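## Task

Shut down the bench using this run record. B33 (white assay plate, deck spot N4) is marked DISCARD. B83 (clear assay plate, deck spot N1) is marked STORE. Check that B83's lid is on and seated fully down. Set B83 into the drawer of cooler CD, lying flat within the locators of one slot, with its long edge running across the drawer. Push CD's drawer completely shut; its lamp stays on until the drawer is shut. Drop B33 into the yellow waste bin W1. Latch the tip box's lid by pushing its front edge fully down. Inspect tip rack TR up close. If it is empty, put it in the blue clean-plastics bin W2. If any tips remain, it must rest flat inside the locators of its home nest H1. Labware may be released once it is entirely inside a bin, and every bin must end upright on the bench. Binning any plate not marked DISCARD fails the job. Plates missing from the record must stay exactly as they were. CD's housing must stay within about a finger's width of its starting spot, neither rotated nor tilted. The tip box must finish level on the bench mat with its insert clicked in. Nothing may count on the gripper to hold it in place. Release everything, move the arm away (resting on DONE or its housing is allowed), then press the green DONE key until it latches; the job ends when it goes down. Only press DONE if everything you had to change is correct.

## Robot and tools

ROBOT. There is one arm, a Doosan M1013 with six joints and a Robotiq 2F-140 gripper. The only camera is cam_wrist (504x504 fisheye), mounted on the hand. The joint order is fixed everywhere: waist (joint_1), shoulder (joint_2), elbow (joint_3), forearm roll (joint_4), wrist pitch (joint_5), wrist roll (joint_6). Stated joint ranges in radians: elbow -2.792 to 2.792; all others -6.283 to 6.283. Real ends may differ by up to 0.010 rad.

SCENE FRAME. The origin is on the table top directly under the arm base. +z points up, and +y is to the left when looking along +x. end_effector_position (metres) is the point between the closed finger pads. The fingers point along the gripper's +z axis and close along its y axis. Closed fingertips reach about 33 mm past that point; open ones reach about 9 mm past it. Closing pushes the fingertips roughly 24 mm further out, so keep that much room above any surface. Stations: TB1 (the tip box) sits between DONE and W1, and TR looks like it. CD, the tip box and both bins are loose, and loose objects may get an occasional brief nudge.

execute_actions(actions). This takes a list of up to 15 actions. Each action is a table of up to 15 rows. Each row is applied for one 1/30 s step. If a table is short, its last row repeats until the action's 15 steps are used up. A row has 9 numbers in [-1, 1]: six joint numbers in the order above, then gripper position, gripper force_limit and gripper speed. The joint numbers are offsets, measured from the joint angles at the start of that action, not from the previous row. For the first action in a call, the start is the last reported angles. Scale: 1.0 equals 1.398 rad for waist and shoulder, 2.097 rad for elbow, and 2.622 rad for the three wrist joints. If an action asks a joint to go more than 0.010 rad outward past its range, it is refused. If the first action fails this check, or any action is malformed, the whole call is refused. The gripper numbers are absolute settings, not offsets. position: +1 is fully open (140 mm), about -0.8 is where the pads meet, and -1 closes until something blocks the fingers. force_limit, for parts up to 40 mm wide: -1 gives about 14 N, 0 about 60 N, +1 about 107 N. speed: -1 gives about 30 mm/s, 0 about 140 mm/s, +1 about 250 mm/s. Sending an empty list just returns state and images.

move(target, speed, blocking). target is a single 9-number row laid out like the rows above. Its joint offsets are measured from the Joint positions in the latest result that showed them. The finger numbers are applied at the start. All joints move along paths that complete together, so the hand usually moves along a curve. speed is the top rate in rad/s of the joint with the farthest to go: 0.01 to 2, default 0.5. Paths take 0.5 to 10 s and are cut off at 10 s. The paths ignore obstacles. With blocking=false, the result comes back after 0.5 s while the arm keeps moving. Check it with wait(0). Other moves and execute_actions are refused until a result shows the move ended. The extra "move:" line gives the outcome (done, off_target, moving, held, fault), the limits status (held or none) and the joint farthest from its target.

wait(seconds). Runs the scene for 0 to 10 s while the last command is held; a running move continues. stop(). Brakes a running move; the arm needs some distance to stop, and the fingers keep going. zoom_image(camera, region). camera is "cam_wrist"; region is [x0, y0, x1, y1] in image pixels from the top-left corner, at most 504 by 504. Use it to check closely whether TR still holds tips. read_manual(section) only returns licence text. finished_scene(scene) ends the current scene; pass its number. It cannot be undone, and its result gives the next task.

RESULTS. Each result gives the hand pose (position in m, quaternion wxyz), velocities, and Joint positions, Joint velocities, Joint targets and joint torques, all in joint order. Joint targets can drift even when nothing new is sent. Flange force is the external force on the gripper, including the weight of anything held; it reads "no reading" near singular poses. object_status codes: 0 = fingers moving; 1 = blocked while opening; 2 = blocked while closing, which means a grip; 3 = reached the set position or the pads met. position_measured is in counts, from 3 (open) to 230 (pads together). To squeeze harder while status is 2, raise force_limit and switch position between -1 and -0.98. "joint sent to its limit" means a joint was clamped at its end. "joint command not followed" means the clearance check changed the targets. Each step, the targets are held within a fixed lead of the measured angles, and they are scaled back if the hand would jump more than 70 mm. An unfinished motion may need to be commanded again. MOTOR HOT warns of overheating, which leads to a braked stop.

AVOID. A contact torque at a joint's load limit (waist/shoulder 316, elbow 148, wrist joints 41.8 N m), or an external force of 144 N, stops the arm for 10 s and cancels the rest of the call. The arm is stiff: against something firm, aiming even slightly past the contact point can trigger a fault, and faster contact hits harder. Press the drawer, the lid and DONE gently with small overshoots. Do not drop, slam or knock things, and never push anything off the table.

Each tool is called after "Emit:" as name(argument=value, ...), one argument or row to a line, values as JSON.

## Session

Emit:
execute_actions(
  actions=[],
)

Scene clock: 0.00 s.
end_effector_position=(+0.5092, -0.0394, +0.3636) position_measured=3 object_status=3 end_effector_quat_wxyz=(-0.216, -0.468, +0.794, -0.321) end_effector_velocity=(+0.000, +0.000, -0.000) end_effector_angular_velocity=(-0.001, +0.001, +0.001)
Joint names: [waist, shoulder, elbow, forearm roll, wrist pitch, wrist roll]
Joint positions: [ 0.278  0.119  1.97  -0.74   1.444  4.196]
Joint velocities: [ 0.001  0.001 -0.    -0.     0.001 -0.   ]
Joint torques (N m, as the joint torque sensors report them, + toward a larger angle): no reading
Flange force (N, the push that the arm receives, along the gripper's own x y z axes): no reading
Joint targets: [0.278 0.119 1.970 -0.740 1.444 4.196]

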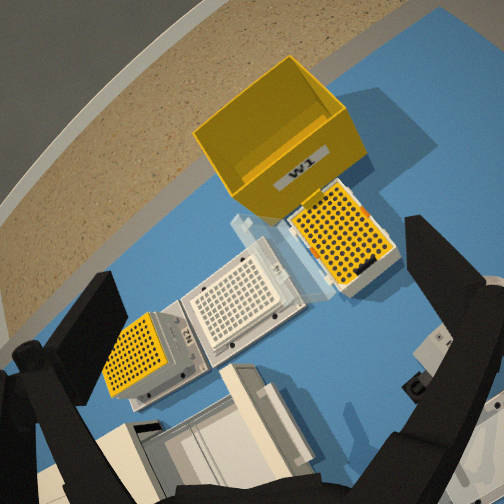

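Emit:
move(
  target=[-0.1989,-0.0136,-0.3195,0.2822,0.1135,0.1969,1,0,0],
  speed=1,
)

Scene clock: 6.40 s.
end_effector_position=(+0.6113, +0.0471, +0.6373) position_measured=3 object_status=3 end_effector_quat_wxyz=(+0.001, -0.011, +1.000, +0.001) end_effector_velocity=(-0.001, +0.001, +0.002) end_effector_angular_velocity=(+0.001, -0.004, +0.000)
Joint names: [waist, shoulder, elbow, forearm roll, wrist pitch, wrist roll]
Joint positions: [0.    0.1   1.3   0.    1.741 4.712]
Joint velocities: [ 0.    -0.002 -0.001  0.001 -0.     0.   ]
Joint torques (N m, as the joint torque sensors report them, + toward a larger angle): [  2.18 -54.89 -40.78   4.39  -0.51   0.64]
Flange force (N, the push that the arm receives, along the gripper's own x y z axes): [-6.1 -3.8 -2.5]
Joint targets: [0.000 0.100 1.300 0.000 1.741 4.712]
move: done; limits=none; farthest joint: the waist, 0.000 radians from its target (0.278 radians at the start)
camera_calibration (this result's frames):
cam_wrist: T_world_to_cam=[[0.187563, 0.982097, -0.0175108, -0.148215], [0.90203, -0.16516, 0.398827, -0.778736], [0.388795, -0.0906004, -0.916859, 0.530786], [0, 0, 0, 1]] pos_world=[0.523876, 0.0650344, 0.794641]

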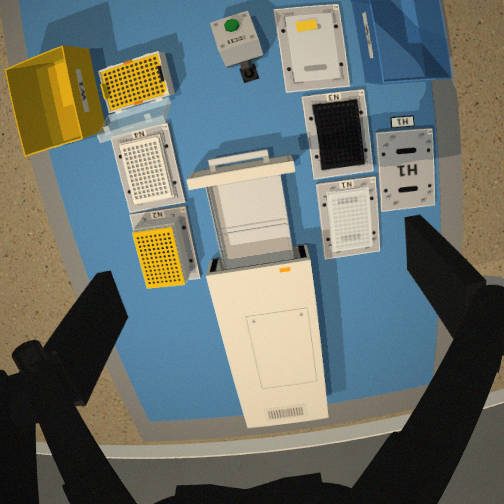

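Emit:
zoom_image(
  camera="cam_wrist",
  region=[180,0,460,280],
)

Emit:
zoom_image(
  camera="cam_wrist",
  region=[0,30,270,300],
)

Region (180, 0, 460, 280) of cam_wrist's 504x504 image, scaled by 1.800, with more detail than that image has.

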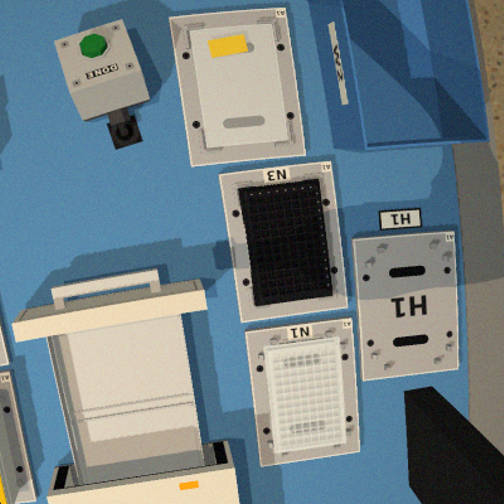

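Region (0, 30, 270, 300) of cam_wrist's 504x504 image, scaled by 1.867, with more detail than that image has.

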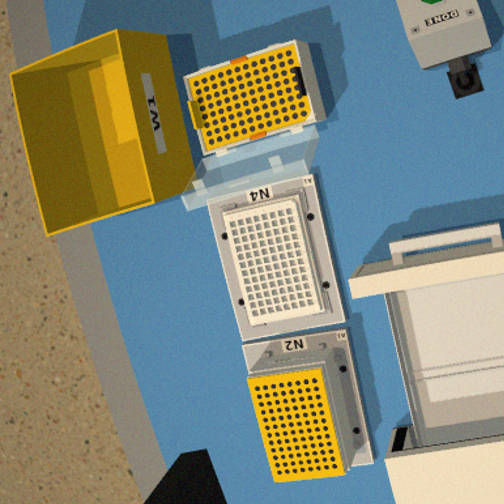

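Emit:
move(
  target=[0.1808,0.0546,0.4082,0,-0.3553,0.0854,1,0,0],
  speed=1,
)

Scene clock: 27.60 s.
end_effector_position=(+0.4847, +0.1724, +0.1500) position_measured=3 object_status=3 end_effector_quat_wxyz=(+0.001, -0.025, +1.000, +0.001) end_effector_velocity=(+0.000, +0.000, -0.000) end_effector_angular_velocity=(-0.001, -0.000, +0.001)
Joint names: [waist, shoulder, elbow, forearm roll, wrist pitch, wrist roll]
Joint positions: [0.253 0.176 2.156 0.    0.81  4.936]
Joint velocities: [ 0.001  0.001 -0.    -0.001 -0.     0.   ]
Joint torques (N m, as the joint torque sensors report them, + toward a larger angle): [  3.05 -50.67 -29.85   3.22  -0.35   0.62]
Flange force (N, the push that the arm receives, along the gripper's own x y z axes): [-6.1 -5.7 2.5]
Joint targets: [0.253 0.176 2.156 0.000 0.810 4.936]
move: done; limits=none; farthest joint: the waist, 0.000 radians from its target (0.253 radians at the start)
camera_calibration (this result's frames):
cam_wrist: T_world_to_cam=[[0.159144, 0.987094, -0.0178727, -0.243075], [0.906776, -0.138988, 0.398046, -0.456207], [0.390424, -0.0795531, -0.917192, 0.141951], [0, 0, 0, 1]] pos_world=[0.39694, 0.187824, 0.307443]

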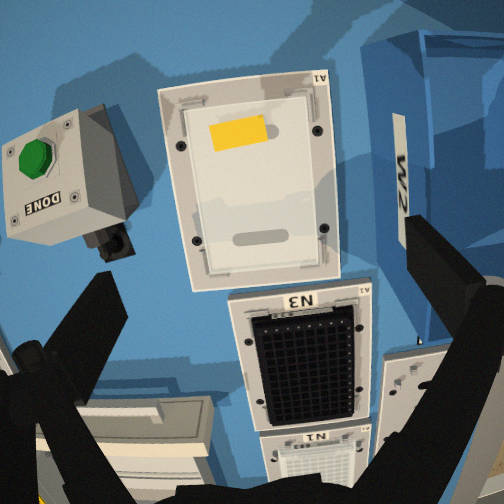

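Emit:
move(
  target=[0.0039,0.1188,0.0412,0,-0.0965,0.0381,0.6,-0.6,0],
  speed=0.2,
)

Emit:
move(
  target=[0,0,0,0,0,0,-1,-0.6,-0.5],
)

Scene clock: 45.37 s.
end_effector_position=(+0.4747, +0.1726, +0.0347) position_measured=53 object_status=3 end_effector_quat_wxyz=(+0.001, +0.022, +1.000, +0.001) end_effector_velocity=(+0.001, +0.000, +0.000) end_effector_angular_velocity=(+0.001, -0.001, -0.001)
Joint names: [waist, shoulder, elbow, forearm roll, wrist pitch, wrist roll]
Joint positions: [0.258 0.342 2.242 0.    0.557 5.036]
Joint velocities: [-0.    -0.    -0.001  0.001 -0.     0.   ]
Joint torques (N m, as the joint torque sensors report them, + toward a larger angle): [  3.04 -60.68 -21.27   2.49  -0.42   0.59]
Flange force (N, the push that the arm receives, along the gripper's own x y z axes): [-8.3 -4.6 5.4]
Joint targets: [0.258 0.342 2.242 0.000 0.557 5.036]
move: done; limits=none; farthest joint: the waist, 0.000 radians from its target (0.006 radians at the start)
camera_calibration (this result's frames):
cam_wrist: T_world_to_cam=[[0.251484, 0.967702, -0.0175489, -0.284225], [0.889503, -0.223939, 0.398291, -0.378408], [0.381498, -0.115774, -0.917091, 0.0506523], [0, 0, 0, 1]] pos_world=[0.388749, 0.19617, 0.192182]

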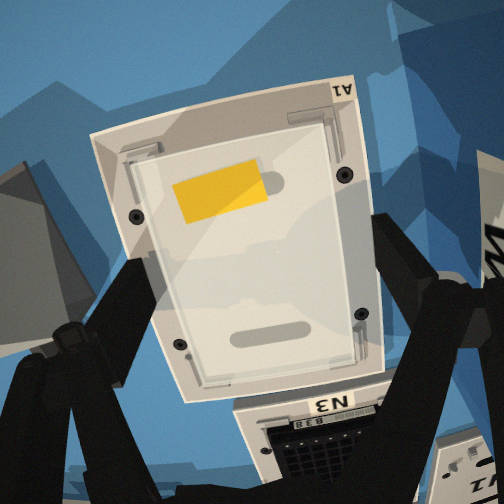

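Scene clock: 45.87 s.
end_effector_position=(+0.4747, +0.1726, +0.0347) position_measured=57 object_status=2 end_effector_quat_wxyz=(+0.001, +0.022, +1.000, +0.001) end_effector_velocity=(+0.001, +0.000, +0.000) end_effector_angular_velocity=(+0.000, -0.001, -0.000)
Joint names: [waist, shoulder, elbow, forearm roll, wrist pitch, wrist roll]
Joint positions: [ 0.258  0.342  2.242 -0.     0.557  5.036]
Joint velocities: [-0.    -0.    -0.001  0.     0.    -0.   ]
Joint torques (N m, as the joint torque sensors report them, + toward a larger angle): [  7.1  -27.62 -11.38   4.26  -5.55   0.14]
Flange force (N, the push that the arm receives, along the gripper's own x y z axes): [2.6 -16.4 -66.9]
Joint targets: [0.258 0.342 2.242 0.000 0.557 5.036]
move: done; limits=none; farthest joint: the waist, 0.000 radians from its target (0.000 radians at the start)
camera_calibration (this result's frames):
cam_wrist: T_world_to_cam=[[0.251418, 0.967718, -0.0176087, -0.284175], [0.889511, -0.223852, 0.398321, -0.378436], [0.381521, -0.115808, -0.917077, 0.0506393], [0, 0, 0, 1]] pos_world=[0.38875, 0.196152, 0.192175]

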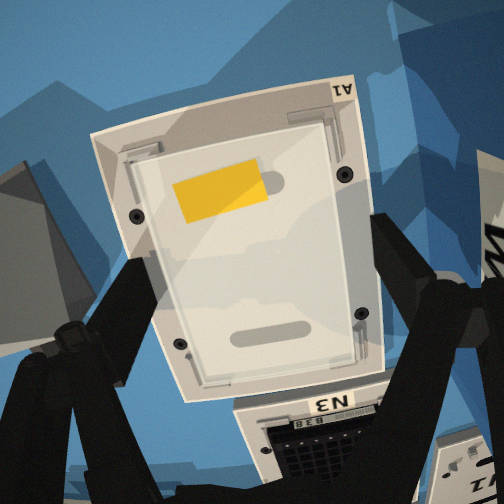

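Emit:
move(
  target=[-0.007,-0.0090,-0.0014,0,0.0059,-0.004,0.6,-0.6,0],
  speed=0.05,
)

Emit:
move(
  target=[0,0,0,0,0,0,-1,-0.6,-0.5],
)

Scene clock: 52.70 s.
end_effector_position=(+0.4763, +0.1679, +0.0419) position_measured=53 object_status=3 end_effector_quat_wxyz=(+0.001, +0.021, +1.000, +0.001) end_effector_velocity=(-0.000, +0.000, -0.001) end_effector_angular_velocity=(+0.000, +0.001, -0.001)
Joint names: [waist, shoulder, elbow, forearm roll, wrist pitch, wrist roll]
Joint positions: [ 0.249  0.33   2.239 -0.     0.572  5.026]
Joint velocities: [-0.     0.002 -0.     0.001  0.    -0.   ]
Joint torques (N m, as the joint torque sensors report them, + toward a larger angle): [  2.47 -59.95 -22.21   2.67  -0.45   0.6 ]
Flange force (N, the push that the arm receives, along the gripper's own x y z axes): [-7.4 -3.5 6.3]
Joint targets: [0.249 0.330 2.239 -0.000 0.572 5.026]
move: done; limits=none; farthest joint: the waist, 0.000 radians from its target (0.010 radians at the start)
camera_calibration (this result's frames):
cam_wrist: T_world_to_cam=[[0.250745, 0.967893, -0.0175937, -0.279653], [0.889651, -0.223234, 0.398356, -0.383966], [0.381639, -0.115538, -0.917062, 0.0559735], [0, 0, 0, 1]] pos_world=[0.390356, 0.191427, 0.199367]

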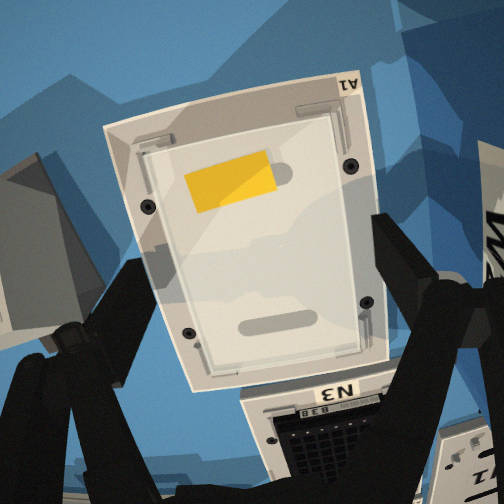

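Scene clock: 53.27 s.
end_effector_position=(+0.4765, +0.1680, +0.0421) position_measured=102 object_status=2 end_effector_quat_wxyz=(+0.001, +0.021, +1.000, +0.001) end_effector_velocity=(-0.001, -0.000, -0.000) end_effector_angular_velocity=(-0.001, +0.001, +0.001)
Joint names: [waist, shoulder, elbow, forearm roll, wrist pitch, wrist roll]
Joint positions: [0.249 0.329 2.239 0.    0.572 5.026]
Joint velocities: [ 0.    -0.     0.002 -0.001 -0.001 -0.   ]
Joint torques (N m, as the joint torque sensors report them, + toward a larger angle): [-13.83 -47.31 -15.08  -3.77  -0.31   1.13]
Flange force (N, the push that the arm receives, along the gripper's own x y z axes): [3.9 25.7 -18.8]
Joint targets: [0.249 0.330 2.239 -0.000 0.572 5.026]
move: done; limits=none; farthest joint: the shoulder, 0.001 radians from its target (0.000 radians at the start)
camera_calibration (this result's frames):
cam_wrist: T_world_to_cam=[[0.250808, 0.967881, -0.0173553, -0.279812], [0.889515, -0.223353, 0.398593, -0.384079], [0.381915, -0.115408, -0.916964, 0.0558861], [0, 0, 0, 1]] pos_world=[0.390479, 0.191489, 0.199481]

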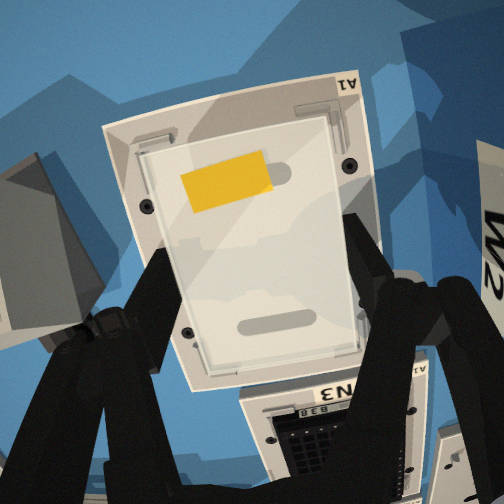

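Side load; shift +y 1.5 mm, up 1 mm.

Emit:
move(
  target=[0.002,-0.0008,0,0,0.0006,0,-0.98,-0.5,-0.5],
  speed=0.02,
)

Emit:
move(
  target=[0,-0.1,-0.03,0,0.077,0,-0.98,-0.5,-0.5],
  speed=0.2,
)

Scene clock: 62.27 s.
end_effector_position=(+0.4756, +0.1692, +0.0426) position_measured=103 object_status=2 end_effector_quat_wxyz=(+0.001, +0.020, +1.000, +0.001) end_effector_velocity=(+0.002, +0.001, +0.002) end_effector_angular_velocity=(+0.002, -0.005, -0.001)
Joint names: [waist, shoulder, elbow, forearm roll, wrist pitch, wrist roll]
Joint positions: [ 0.251  0.328  2.239 -0.     0.574  5.026]
Joint velocities: [-0.    -0.003 -0.002  0.001 -0.    -0.   ]
Joint torques (N m, as the joint torque sensors report them, + toward a larger angle): [  2.59 -58.33 -22.87   2.61  -0.49   0.45]
Flange force (N, the push that the arm receives, along the gripper's own x y z axes): [-4.1 -4.6 2.5]
Joint targets: [0.251 0.328 2.239 0.000 0.574 5.026]
move: done; limits=none; farthest joint: the shoulder, 0.001 radians from its target (0.002 radians at the start)
camera_calibration (this result's frames):
cam_wrist: T_world_to_cam=[[0.248091, 0.968574, -0.0177426, -0.279563], [0.890403, -0.220777, 0.398045, -0.384072], [0.381619, -0.114549, -0.917194, 0.0568085], [0, 0, 0, 1]] pos_world=[0.389657, 0.192491, 0.200022]

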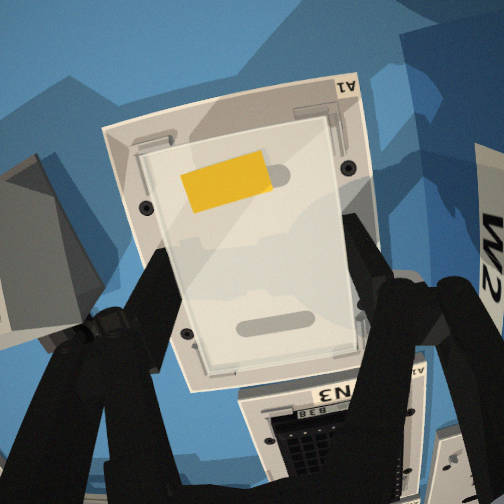

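Scene clock: 63.63 s.
end_effector_position=(+0.4802, +0.1704, +0.1354) position_measured=103 object_status=2 end_effector_quat_wxyz=(+0.001, +0.020, +1.000, +0.001) end_effector_velocity=(-0.001, -0.000, -0.000) end_effector_angular_velocity=(-0.001, +0.001, +0.001)
Joint names: [waist, shoulder, elbow, forearm roll, wrist pitch, wrist roll]
Joint positions: [ 0.251  0.189  2.176 -0.     0.776  5.026]
Joint velocities: [ 0.    -0.001  0.001 -0.001  0.001 -0.   ]
Joint torques (N m, as the joint torque sensors report them, + toward a larger angle): [  2.49 -51.78 -28.58   3.21  -0.78   0.42]
Flange force (N, the push that the arm receives, along the gripper's own x y z axes): [-7.0 -3.1 2.3]
Joint targets: [0.251 0.189 2.176 -0.000 0.776 5.026]
move: done; limits=none; farthest joint: the waist, 0.000 radians from its target (0.000 radians at the start)
camera_calibration (this result's frames):
cam_wrist: T_world_to_cam=[[0.248114, 0.968576, -0.0173212, -0.280229], [0.89008, -0.220876, 0.398711, -0.424734], [0.382357, -0.114343, -0.916913, 0.139938], [0, 0, 0, 1]] pos_world=[0.39407, 0.19361, 0.292803]

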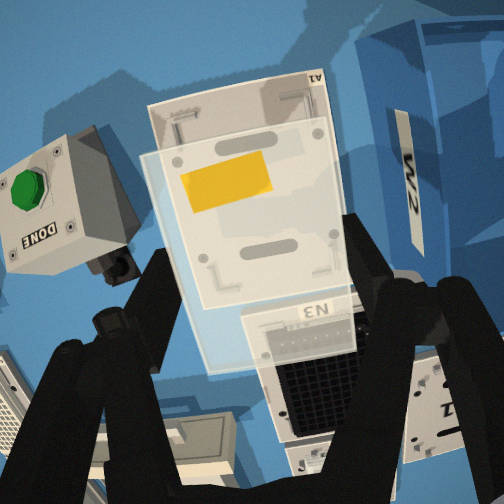

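Emit:
move(
  target=[-0.0614,0.3283,-0.3073,0,0.0709,-0.0336,-0.98,-0.5,-0.5],
  speed=0.5,
)

Scene clock: 69.33 s.
end_effector_position=(+0.8118, +0.1891, +0.1005) position_measured=103 object_status=2 end_effector_quat_wxyz=(+0.001, +0.019, +1.000, +0.001) end_effector_velocity=(+0.000, -0.001, +0.000) end_effector_angular_velocity=(+0.001, -0.001, -0.001)
Joint names: [waist, shoulder, elbow, forearm roll, wrist pitch, wrist roll]
Joint positions: [ 0.166  0.648  1.532 -0.     0.962  4.938]
Joint velocities: [-0.001 -0.001  0.     0.    -0.001 -0.   ]
Joint torques (N m, as the joint torque sensors report them, + toward a larger angle): [  2.7  -99.41 -34.51   3.64  -0.37   0.64]
Flange force (N, the push that the arm receives, along the gripper's own x y z axes): [-3.9 -3.0 2.2]
Joint targets: [0.166 0.648 1.532 -0.000 0.962 4.938]
move: done; limits=none; farthest joint: the waist, 0.000 radians from its target (0.086 radians at the start)
camera_calibration (this result's frames):
cam_wrist: T_world_to_cam=[[0.245935, 0.969127, -0.0175538, -0.379564], [0.890704, -0.218817, 0.398454, -0.702734], [0.382311, -0.113629, -0.91702, -0.0168638], [0, 0, 0, 1]] pos_world=[0.725723, 0.21216, 0.25788]

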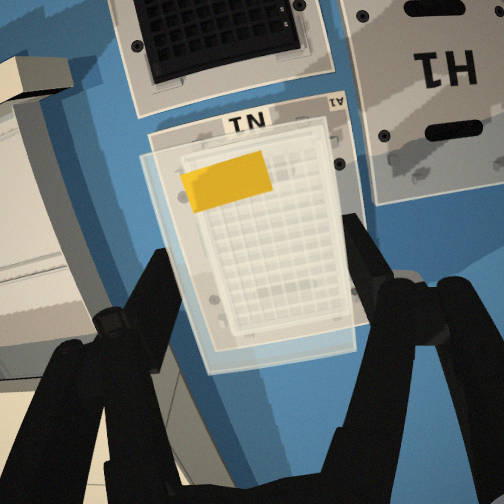

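Emit:
move(
  target=[0.002,0.0354,-0.0079,0,-0.0126,-0.0046,-0.98,-0.5,-0.5],
  speed=0.06,
)

Scene clock: 87.40 s.
end_effector_position=(+0.8244, +0.1939, +0.0665) position_measured=103 object_status=2 end_effector_quat_wxyz=(+0.001, +0.011, +1.000, +0.001) end_effector_velocity=(+0.001, +0.000, -0.001) end_effector_angular_velocity=(-0.001, -0.002, +0.002)
Joint names: [waist, shoulder, elbow, forearm roll, wrist pitch, wrist roll]
Joint positions: [ 0.168  0.697  1.515 -0.     0.929  4.926]
Joint velocities: [ 0.001  0.001 -0.001 -0.002 -0.002 -0.   ]
Joint torques (N m, as the joint torque sensors report them, + toward a larger angle): [   2.05 -102.5   -32.93    3.63   -0.39    0.35]
Flange force (N, the push that the arm receives, along the gripper's own x y z axes): [-6.0 -1.1 2.2]
Joint targets: [0.168 0.697 1.515 -0.000 0.929 4.926]
move: done; limits=none; farthest joint: the waist, 0.000 radians from its target (0.003 radians at the start)
camera_calibration (this result's frames):
cam_wrist: T_world_to_cam=[[0.231521, 0.972672, -0.0175212, -0.376738], [0.893795, -0.205566, 0.398589, -0.704438], [0.384095, -0.107942, -0.916962, -0.0548446], [0, 0, 0, 1]] pos_world=[0.737911, 0.215714, 0.22389]

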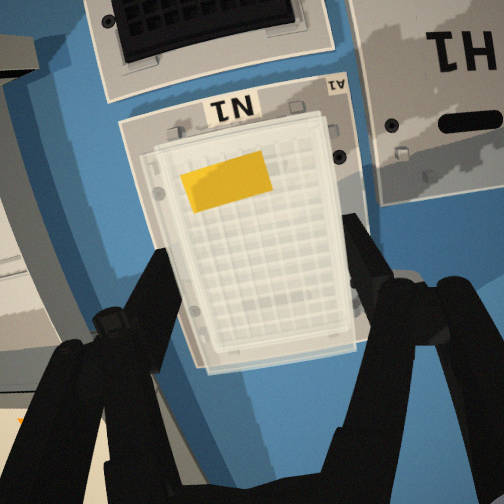

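Emit:
move(
  target=[0,0.0084,0.0022,0,-0.0062,0,-0.98,-0.5,-0.5],
  speed=0.015,
)

Emit:
move(
  target=[0,0.0028,0.0007,0,-0.0021,0,-0.98,-0.5,-0.5],
  speed=0.01,
)

Scene clock: 97.93 s.
end_effector_position=(+0.8244, +0.1939, +0.0545) position_measured=103 object_status=2 end_effector_quat_wxyz=(+0.001, +0.011, +1.000, +0.001) end_effector_velocity=(-0.000, +0.000, -0.001) end_effector_angular_velocity=(+0.000, -0.000, +0.000)
Joint names: [waist, shoulder, elbow, forearm roll, wrist pitch, wrist roll]
Joint positions: [ 0.168  0.709  1.52  -0.     0.912  4.926]
Joint velocities: [ 0.     0.     0.001  0.    -0.001 -0.   ]
Joint torques (N m, as the joint torque sensors report them, + toward a larger angle): [   2.59 -102.72  -32.69    3.53   -0.4     0.65]
Flange force (N, the push that the arm receives, along the gripper's own x y z axes): [-4.7 -2.4 1.4]
Joint targets: [0.168 0.709 1.520 -0.000 0.912 4.926]
move: done; limits=none; farthest joint: the waist, 0.000 radians from its target (0.000 radians at the start)
camera_calibration (this result's frames):
cam_wrist: T_world_to_cam=[[0.231512, 0.972673, -0.0175614, -0.376959], [0.893835, -0.205553, 0.398506, -0.699701], [0.384007, -0.107956, -0.916997, -0.0657429], [0, 0, 0, 1]] pos_world=[0.737934, 0.215735, 0.211929]

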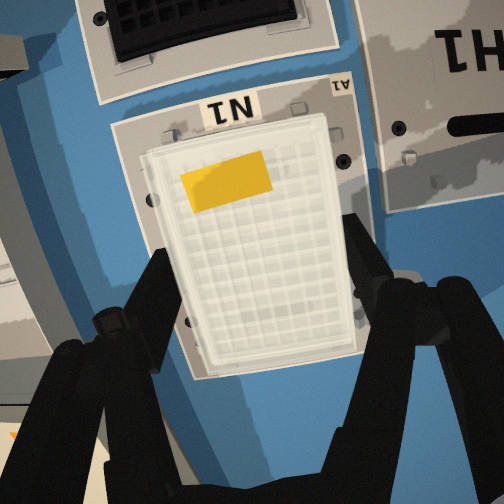

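Scene clock: 98.70 s.
end_effector_position=(+0.8245, +0.1940, +0.0508) position_measured=103 object_status=2 end_effector_quat_wxyz=(+0.001, +0.011, +1.000, +0.001) end_effector_velocity=(-0.000, -0.000, -0.003) end_effector_angular_velocity=(-0.001, +0.002, +0.001)
Joint names: [waist, shoulder, elbow, forearm roll, wrist pitch, wrist roll]
Joint positions: [ 0.168  0.712  1.521 -0.     0.907  4.926]
Joint velocities: [-0.     0.004  0.001 -0.001 -0.002 -0.   ]
Joint torques (N m, as the joint torque sensors report them, + toward a larger angle): [  2.82 -62.61 -20.24   3.88  -4.99   0.67]
Flange force (N, the push that the arm receives, along the gripper's own x y z axes): [10.0 -7.0 -48.4]
Joint targets: [0.168 0.713 1.521 -0.000 0.907 4.926]
move: done; limits=none; farthest joint: the waist, 0.000 radians from its target (0.000 radians at the start)
camera_calibration (this result's frames):
cam_wrist: T_world_to_cam=[[0.231519, 0.972675, -0.0174083, -0.377091], [0.893689, -0.205581, 0.398819, -0.698186], [0.384342, -0.107892, -0.916865, -0.0695337], [0, 0, 0, 1]] pos_world=[0.73799, 0.215751, 0.208132]

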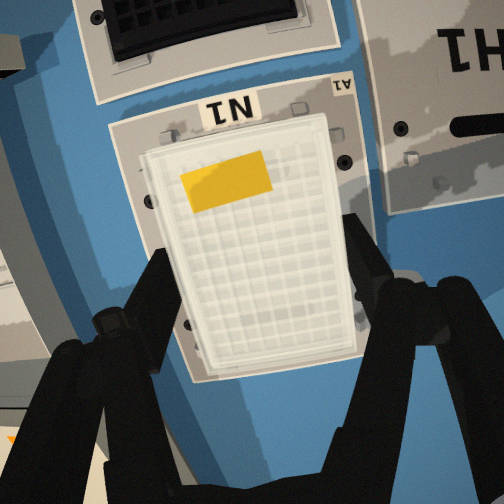

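Emit:
move(
  target=[0,-0.0005,0,0,0,0,0.35,-0.5,-0.5],
  speed=0.01,
)

Emit:
zoom_image(
  camera="cam_wrist",
  region=[100,80,400,400],
)

Scene clock: 103.33 s.
end_effector_position=(+0.8246, +0.1940, +0.0513) position_measured=85 object_status=3 end_effector_quat_wxyz=(+0.001, +0.011, +1.000, +0.001) end_effector_velocity=(+0.001, +0.001, +0.002) end_effector_angular_velocity=(+0.001, -0.002, -0.000)
Joint names: [waist, shoulder, elbow, forearm roll, wrist pitch, wrist roll]
Joint positions: [ 0.168  0.712  1.521 -0.     0.907  4.926]
Joint velocities: [ 0.    -0.001 -0.002  0.     0.001  0.   ]
Joint torques (N m, as the joint torque sensors report them, + toward a larger angle): [   3.2  -103.75  -32.42    3.67   -0.45    0.59]
Flange force (N, the push that the arm receives, along the gripper's own x y z axes): [-6.8 -2.7 2.0]
Joint targets: [0.168 0.712 1.521 -0.000 0.907 4.926]
move: done; limits=none; farthest joint: the waist, 0.000 radians from its target (0.000 radians at the start)
camera_calibration (this result's frames):
cam_wrist: T_world_to_cam=[[0.231529, 0.972677, -0.0171303, -0.377163], [0.893425, -0.205631, 0.399385, -0.698331], [0.38495, -0.107774, -0.916623, -0.0695973], [0, 0, 0, 1]] pos_world=[0.738022, 0.215759, 0.208647]

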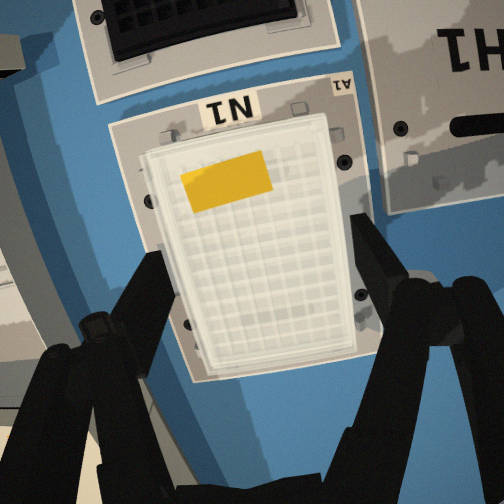

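Region (100, 80, 400, 400) of cam_wrist's 504x504 image, scaled by 1.575, with more detail than that image has; it fills the left 472 columns of this view, and the rest is white.

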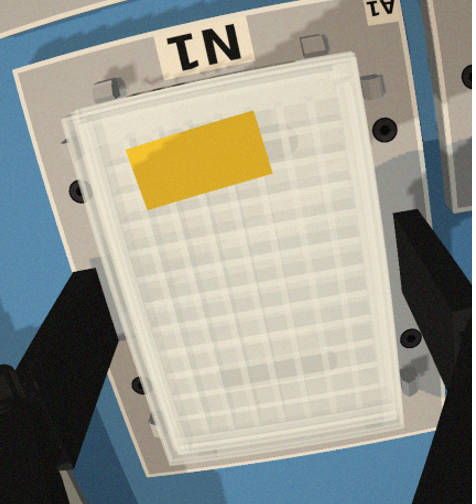

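Emit:
move(
  target=[0,0.0042,0.001,0,-0.0035,0,0.3,-0.5,-0.5],
  speed=0.01,
)

Emit:
move(
  target=[0,0,0,0,0,0,-1,-0.3,-0.8],
)

Scene clock: 107.80 s.
end_effector_position=(+0.8250, +0.1941, +0.0454) position_measured=91 object_status=3 end_effector_quat_wxyz=(+0.002, +0.011, +1.000, +0.001) end_effector_velocity=(+0.001, +0.000, -0.000) end_effector_angular_velocity=(+0.001, -0.002, -0.000)
Joint names: [waist, shoulder, elbow, forearm roll, wrist pitch, wrist roll]
Joint positions: [ 0.168  0.718  1.523 -0.     0.898  4.926]
Joint velocities: [ 0.     0.001 -0.001  0.    -0.002  0.   ]
Joint torques (N m, as the joint torque sensors report them, + toward a larger angle): [   2.14 -103.62  -32.28    3.54   -0.56    0.51]
Flange force (N, the push that the arm receives, along the gripper's own x y z axes): [-6.2 -1.4 2.4]
Joint targets: [0.168 0.718 1.523 -0.000 0.898 4.926]
move: done; limits=none; farthest joint: the waist, 0.000 radians from its target (0.000 radians at the start)
camera_calibration (this result's frames):
cam_wrist: T_world_to_cam=[[0.231551, 0.972681, -0.0166335, -0.37748], [0.89295, -0.205723, 0.400398, -0.69596], [0.386038, -0.107565, -0.91619, -0.076084], [0, 0, 0, 1]] pos_world=[0.738234, 0.215808, 0.202675]

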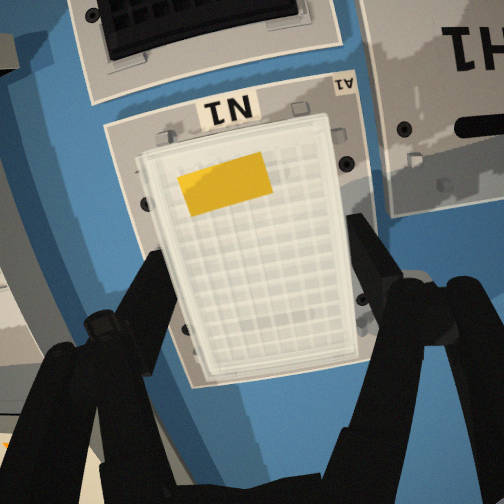

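Scene clock: 108.30 s.
end_effector_position=(+0.8250, +0.1941, +0.0454) position_measured=103 object_status=2 end_effector_quat_wxyz=(+0.002, +0.011, +1.000, +0.001) end_effector_velocity=(+0.001, +0.000, +0.002) end_effector_angular_velocity=(+0.002, -0.003, -0.001)
Joint names: [waist, shoulder, elbow, forearm roll, wrist pitch, wrist roll]
Joint positions: [0.168 0.718 1.523 0.    0.898 4.926]
Joint velocities: [-0.001 -0.002 -0.001  0.001 -0.     0.   ]
Joint torques (N m, as the joint torque sensors report them, + toward a larger angle): [ -7.84 -82.87 -23.21   0.25  -2.06   0.98]
Flange force (N, the push that the arm receives, along the gripper's own x y z axes): [-1.3 8.8 -24.3]
Joint targets: [0.168 0.718 1.523 -0.000 0.898 4.926]
move: done; limits=none; farthest joint: the waist, 0.000 radians from its target (0.000 radians at the start)
camera_calibration (this result's frames):
cam_wrist: T_world_to_cam=[[0.231528, 0.972686, -0.0166093, -0.377501], [0.892951, -0.205712, 0.400402, -0.69595], [0.386048, -0.107536, -0.916189, -0.0760942], [0, 0, 0, 1]] pos_world=[0.738227, 0.215842, 0.202673]

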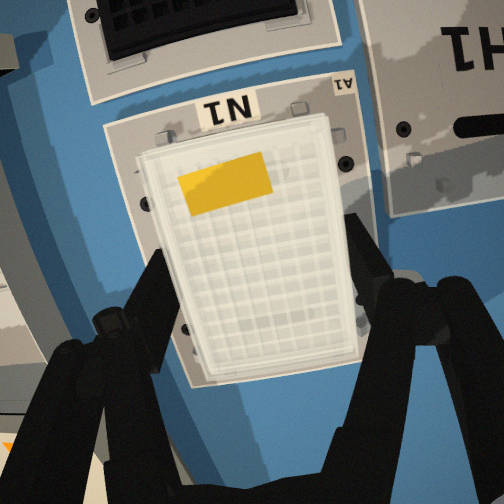

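Emit:
move(
  target=[0,-0.014,-0.0036,0,0.0104,0,-0.98,-0.3,-0.5],
  speed=0.04,
)

Emit:
move(
  target=[-0.1,-0.1047,-0.0595,0,0.1044,-0.053,-0.98,-0.3,-0.5],
  speed=0.01,
  blocking=false,
)

Emit:
stop(
)

Emit:
move(
  target=[0,-0.1047,-0.0595,0,0.1044,0,-0.98,-0.3,-0.5],
  speed=0.3,
)

Scene clock: 115.57 s.
end_effector_position=(+0.8250, +0.1941, +0.0653) position_measured=103 object_status=2 end_effector_quat_wxyz=(+0.002, +0.011, +1.000, +0.001) end_effector_velocity=(-0.000, -0.001, -0.000) end_effector_angular_velocity=(-0.002, +0.001, +0.000)
Joint names: [waist, shoulder, elbow, forearm roll, wrist pitch, wrist roll]
Joint positions: [ 0.168  0.698  1.516 -0.     0.925  4.926]
Joint velocities: [-0.001  0.     0.    -0.002  0.001  0.   ]
Joint torques (N m, as the joint torque sensors report them, + toward a larger angle): [   2.43 -104.45  -32.95    3.68   -0.43    0.67]
Flange force (N, the push that the arm receives, along the gripper's own x y z axes): [-8.4 -1.8 4.0]
Joint targets: [0.168 0.698 1.516 0.000 0.925 4.926]
move: done; limits=none; farthest joint: the waist, 0.000 radians from its target (0.000 radians at the start)
camera_calibration (this result's frames):
cam_wrist: T_world_to_cam=[[0.23152, 0.972687, -0.0166843, -0.377109], [0.893014, -0.20569, 0.400273, -0.703923], [0.385908, -0.10757, -0.916244, -0.0577574], [0, 0, 0, 1]] pos_world=[0.73821, 0.215807, 0.222549]

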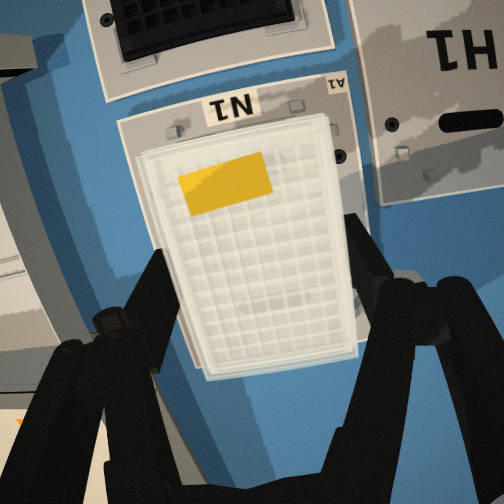

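Scene clock: 116.07 s.
end_effector_position=(+0.8257, +0.1923, +0.0682) position_measured=103 object_status=2 end_effector_quat_wxyz=(+0.002, +0.011, +1.000, +0.001) end_effector_velocity=(+0.002, -0.005, +0.007) end_effector_angular_velocity=(-0.000, -0.001, -0.001)
Joint names: [waist, shoulder, elbow, forearm roll, wrist pitch, wrist roll]
Joint positions: [ 0.166  0.696  1.514 -0.     0.929  4.923]
Joint velocities: [-0.006 -0.005 -0.005 -0.001  0.01  -0.005]
Joint torques (N m, as the joint torque sensors report them, + toward a larger angle): [   1.32 -105.73  -32.24    3.63   -0.28    0.43]
Flange force (N, the push that the arm receives, along the gripper's own x y z axes): [-11.5 0.6 5.0]
Joint targets: [0.166 0.695 1.514 -0.000 0.930 4.923]
move: running; limits=none; farthest joint: the wrist pitch, 0.269 radians from its target (0.274 radians at the start)
camera_calibration (this result's frames):
cam_wrist: T_world_to_cam=[[0.231533, 0.972684, -0.0167047, -0.375514], [0.893026, -0.205698, 0.400241, -0.706099], [0.385872, -0.107587, -0.916258, -0.0555841], [0, 0, 0, 1]] pos_world=[0.738957, 0.214032, 0.225408]

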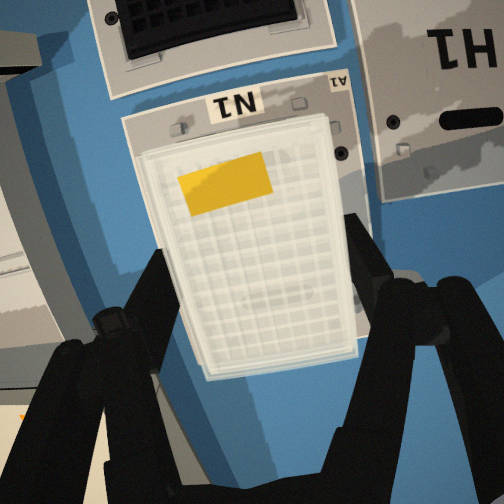

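Scene clock: 116.30 s.
end_effector_position=(+0.8259, +0.1920, +0.0687) position_measured=103 object_status=2 end_effector_quat_wxyz=(+0.002, +0.011, +1.000, +0.001) end_effector_velocity=(+0.001, -0.000, +0.001) end_effector_angular_velocity=(+0.001, -0.002, -0.001)
Joint names: [waist, shoulder, elbow, forearm roll, wrist pitch, wrist roll]
Joint positions: [ 0.166  0.695  1.514 -0.     0.93   4.923]
Joint velocities: [-0.001 -0.001 -0.001  0.001 -0.001  0.   ]
Joint torques (N m, as the joint torque sensors report them, + toward a larger angle): [   2.81 -103.88  -33.58    3.66   -0.38    0.44]
Flange force (N, the push that the arm receives, along the gripper's own x y z axes): [-6.1 -2.5 3.0]
Joint targets: [0.166 0.695 1.514 -0.000 0.930 4.923]
earlier move: stopped; limits=none; farthest joint: the wrist pitch, 0.269 radians from its target (0.274 radians at the start)
camera_calibration (this result's frames):
cam_wrist: T_world_to_cam=[[0.231535, 0.972683, -0.0167104, -0.37522], [0.89303, -0.205698, 0.400232, -0.706495], [0.385861, -0.10759, -0.916262, -0.0551844], [0, 0, 0, 1]] pos_world=[0.739091, 0.213708, 0.225928]

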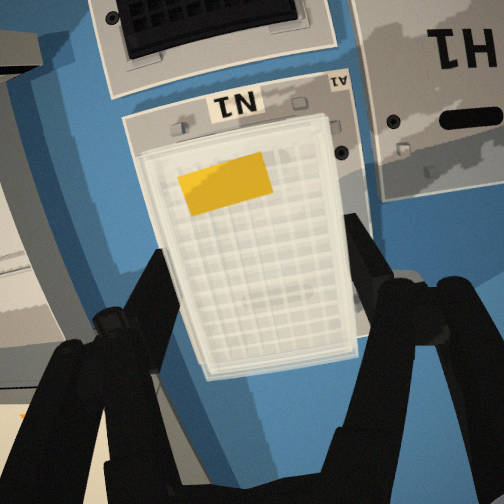

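Scene clock: 117.60 s.
end_effector_position=(+0.8239, +0.1914, +0.2539) position_measured=103 object_status=2 end_effector_quat_wxyz=(+0.001, +0.011, +1.000, +0.001) end_effector_velocity=(-0.001, +0.000, -0.001) end_effector_angular_velocity=(+0.000, +0.003, +0.000)
Joint names: [waist, shoulder, elbow, forearm roll, wrist pitch, wrist roll]
Joint positions: [0.166 0.549 1.389 0.    1.204 4.923]
Joint velocities: [ 0.     0.     0.002  0.001  0.001 -0.   ]
Joint torques (N m, as the joint torque sensors report them, + toward a larger angle): [  3.42 -94.5  -39.03   4.36  -0.29   0.55]
Flange force (N, the push that the arm receives, along the gripper's own x y z axes): [-3.6 -3.7 1.5]
Joint targets: [0.166 0.549 1.389 -0.000 1.204 4.923]
move: done; limits=none; farthest joint: the waist, 0.000 radians from its target (0.000 radians at the start)
camera_calibration (this result's frames):
cam_wrist: T_world_to_cam=[[0.231518, 0.972669, -0.0177095, -0.370799], [0.894046, -0.205557, 0.398031, -0.779295], [0.383512, -0.107984, -0.917201, 0.117441], [0, 0, 0, 1]] pos_world=[0.737532, 0.213158, 0.411333]

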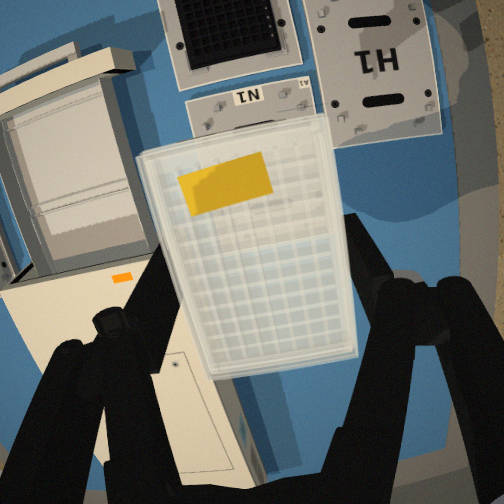

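Emit:
move(
  target=[-0.0795,-0.1153,0.1223,0,-0.0365,-0.6506,-0.98,-0.3,-0.5],
  speed=0.8,
)

Scene clock: 124.40 s.
end_effector_position=(+0.7300, +0.0903, +0.2499) position_measured=103 object_status=2 end_effector_quat_wxyz=(-0.001, +0.707, -0.707, +0.000) end_effector_velocity=(-0.001, -0.000, -0.000) end_effector_angular_velocity=(-0.000, +0.001, -0.000)
Joint names: [waist, shoulder, elbow, forearm roll, wrist pitch, wrist roll]
Joint positions: [0.055 0.388 1.645 0.    1.108 3.217]
Joint velocities: [-0.001 -0.     0.001  0.     0.    -0.001]
Joint torques (N m, as the joint torque sensors report them, + toward a larger angle): [  2.24 -80.14 -36.86   4.22  -0.43   0.43]
Flange force (N, the push that the arm receives, along the gripper's own x y z axes): [3.0 -7.3 2.1]
Joint targets: [0.055 0.388 1.645 0.000 1.108 3.217]
move: done; limits=none; farthest joint: the waist, 0.000 radians from its target (0.111 radians at the start)
camera_calibration (this result's frames):
cam_wrist: T_world_to_cam=[[-0.977783, 0.208551, -0.0211399, 0.701815], [0.18301, 0.898481, 0.399047, -0.295471], [0.102216, 0.386313, -0.916687, 0.299486], [0, 0, 0, 1]] pos_world=[0.709685, 0.00341558, 0.407279]

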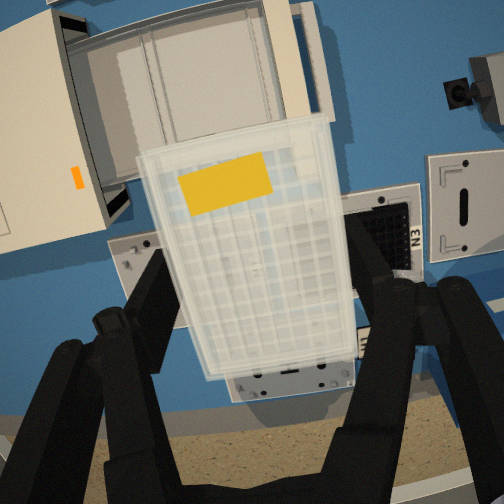

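Emit:
move(
  target=[0.04,-0.04,-0.05,0,0.0613,0.0213,-0.98,-0.3,-0.5],
  speed=0.3,
)

Emit:
zoom_image(
  camera="cam_wrist",
  region=[60,0,360,200],
)

Scene clock: 129.03 s.
end_effector_position=(+0.7247, +0.1310, +0.3454) position_measured=103 object_status=2 end_effector_quat_wxyz=(-0.001, +0.707, -0.707, +0.000) end_effector_velocity=(-0.000, +0.000, -0.000) end_effector_angular_velocity=(+0.000, +0.001, -0.001)
Joint names: [waist, shoulder, elbow, forearm roll, wrist pitch, wrist roll]
Joint positions: [0.111 0.332 1.54  0.    1.269 3.273]
Joint velocities: [-0.     0.001 -0.     0.     0.001  0.   ]
Joint torques (N m, as the joint torque sensors report them, + toward a larger angle): [  3.   -77.35 -39.69   4.31  -0.19   0.53]
Flange force (N, the push that the arm receives, along the gripper's own x y z axes): [3.7 -7.2 1.7]
Joint targets: [0.111 0.332 1.540 0.000 1.269 3.273]
move: done; limits=none; farthest joint: the waist, 0.000 radians from its target (0.056 radians at the start)
camera_calibration (this result's frames):
cam_wrist: T_world_to_cam=[[-0.977801, 0.208464, -0.0211495, 0.690211], [0.182922, 0.898483, 0.399083, -0.369077], [0.102197, 0.386355, -0.916671, 0.371889], [0, 0, 0, 1]] pos_world=[0.704395, 0.0440438, 0.50279]

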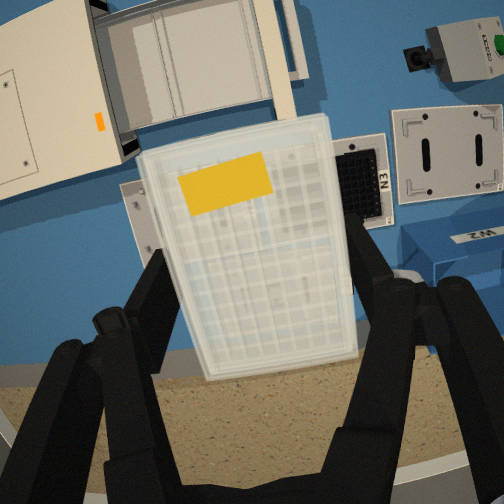

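Region (60, 0, 360, 200) of cam_wrist's 504x504 image, scaled by 1.680, with more detail than that image has.

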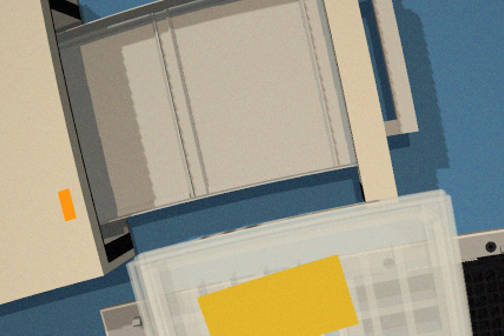

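Emit:
move(
  target=[-0.1246,0.0978,0.0700,0,-0.1079,-0.0587,-0.98,-0.3,-0.5],
  speed=0.3,
)

Scene clock: 145.13 s.
end_effector_position=(+0.7468, +0.0032, +0.1696) position_measured=103 object_status=2 end_effector_quat_wxyz=(-0.001, +0.700, -0.714, -0.000) end_effector_velocity=(+0.001, -0.001, +0.000) end_effector_angular_velocity=(-0.001, -0.002, -0.000)
Joint names: [waist, shoulder, elbow, forearm roll, wrist pitch, wrist roll]
Joint positions: [-0.064  0.469  1.687  0.     0.986  3.119]
Joint velocities: [-0.001 -0.     0.    -0.001 -0.002 -0.001]
Joint torques (N m, as the joint torque sensors report them, + toward a larger angle): [  2.62 -86.42 -34.8    3.82  -0.24   0.46]
Flange force (N, the push that the arm receives, along the gripper's own x y z axes): [3.9 -7.0 4.0]
Joint targets: [-0.064 0.469 1.687 0.000 0.986 3.119]
move: done; limits=none; farthest joint: the waist, 0.000 radians from its target (0.174 radians at the start)
camera_calibration (this result's frames):
cam_wrist: T_world_to_cam=[[-0.973376, 0.228292, -0.0205427, 0.731211], [0.201396, 0.894597, 0.398919, -0.201913], [0.109447, 0.384161, -0.916756, 0.252431], [0, 0, 0, 1]] pos_world=[0.72478, -0.0832726, 0.326986]

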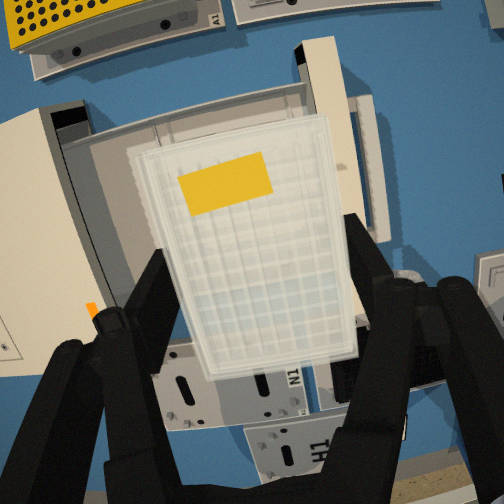

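Emit:
move(
  target=[0,0.008,-0.0086,0,0.0026,0,-0.98,-0.3,-0.5],
  speed=0.05,
)

Emit:
move(
  target=[0,0.0267,0.0124,0,-0.0241,0,-0.98,-0.3,-0.5],
  speed=0.04,
)

Scene clock: 153.97 s.
end_effector_position=(+0.7550, +0.0029, +0.1697) position_measured=103 object_status=2 end_effector_quat_wxyz=(-0.001, +0.700, -0.714, -0.000) end_effector_velocity=(+0.001, +0.000, +0.000) end_effector_angular_velocity=(+0.000, -0.000, -0.000)
Joint names: [waist, shoulder, elbow, forearm roll, wrist pitch, wrist roll]
Joint positions: [-0.064  0.48   1.669  0.     0.993  3.119]
Joint velocities: [-0.     0.001 -0.001  0.     0.001  0.   ]
Joint torques (N m, as the joint torque sensors report them, + toward a larger angle): [  3.81 -86.04 -34.61   3.86  -0.45   0.46]
Flange force (N, the push that the arm receives, along the gripper's own x y z axes): [5.4 -5.8 2.2]
Joint targets: [-0.064 0.480 1.669 0.000 0.993 3.119]
move: done; limits=none; farthest joint: the waist, 0.000 radians from its target (0.000 radians at the start)
camera_calibration (this result's frames):
cam_wrist: T_world_to_cam=[[-0.973374, 0.228298, -0.0205765, 0.739344], [0.201388, 0.894596, 0.398925, -0.20326], [0.109481, 0.384159, -0.916753, 0.251682], [0, 0, 0, 1]] pos_world=[0.733038, -0.0836408, 0.327029]

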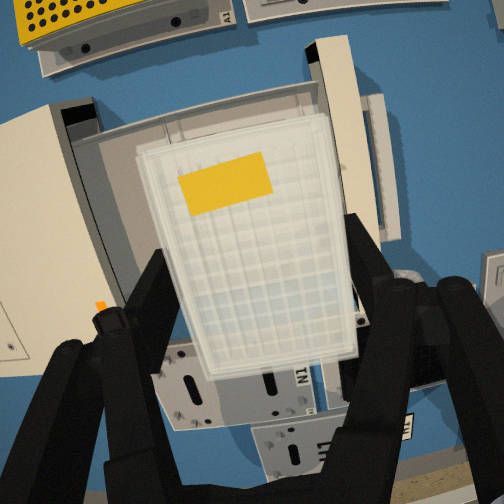

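Scene clock: 155.80 s.
end_effector_position=(+0.7551, +0.0029, +0.1296) position_measured=103 object_status=2 end_effector_quat_wxyz=(-0.001, +0.700, -0.714, -0.000) end_effector_velocity=(-0.001, -0.001, -0.001) end_effector_angular_velocity=(-0.001, +0.001, +0.001)
Joint names: [waist, shoulder, elbow, forearm roll, wrist pitch, wrist roll]
Joint positions: [-0.064  0.517  1.695  0.     0.929  3.119]
Joint velocities: [-0.     0.     0.001 -0.002 -0.    -0.   ]
Joint torques (N m, as the joint torque sensors report them, + toward a larger angle): [  2.94 -88.03 -33.67   3.67  -0.26   0.65]
Flange force (N, the push that the arm receives, along the gripper's own x y z axes): [4.4 -4.2 3.2]
Joint targets: [-0.064 0.517 1.695 0.000 0.929 3.119]
move: done; limits=none; farthest joint: the waist, 0.000 radians from its target (0.000 radians at the start)
camera_calibration (this result's frames):
cam_wrist: T_world_to_cam=[[-0.973378, 0.228294, -0.0204371, 0.738544], [0.201441, 0.894596, 0.398899, -0.187394], [0.109349, 0.384162, -0.916767, 0.215031], [0, 0, 0, 1]] pos_world=[0.733117, -0.0835706, 0.286978]

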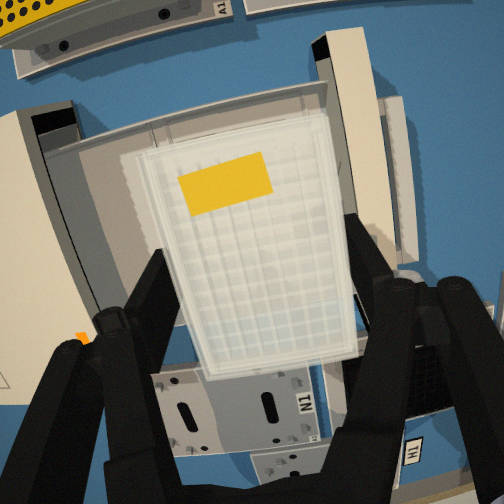

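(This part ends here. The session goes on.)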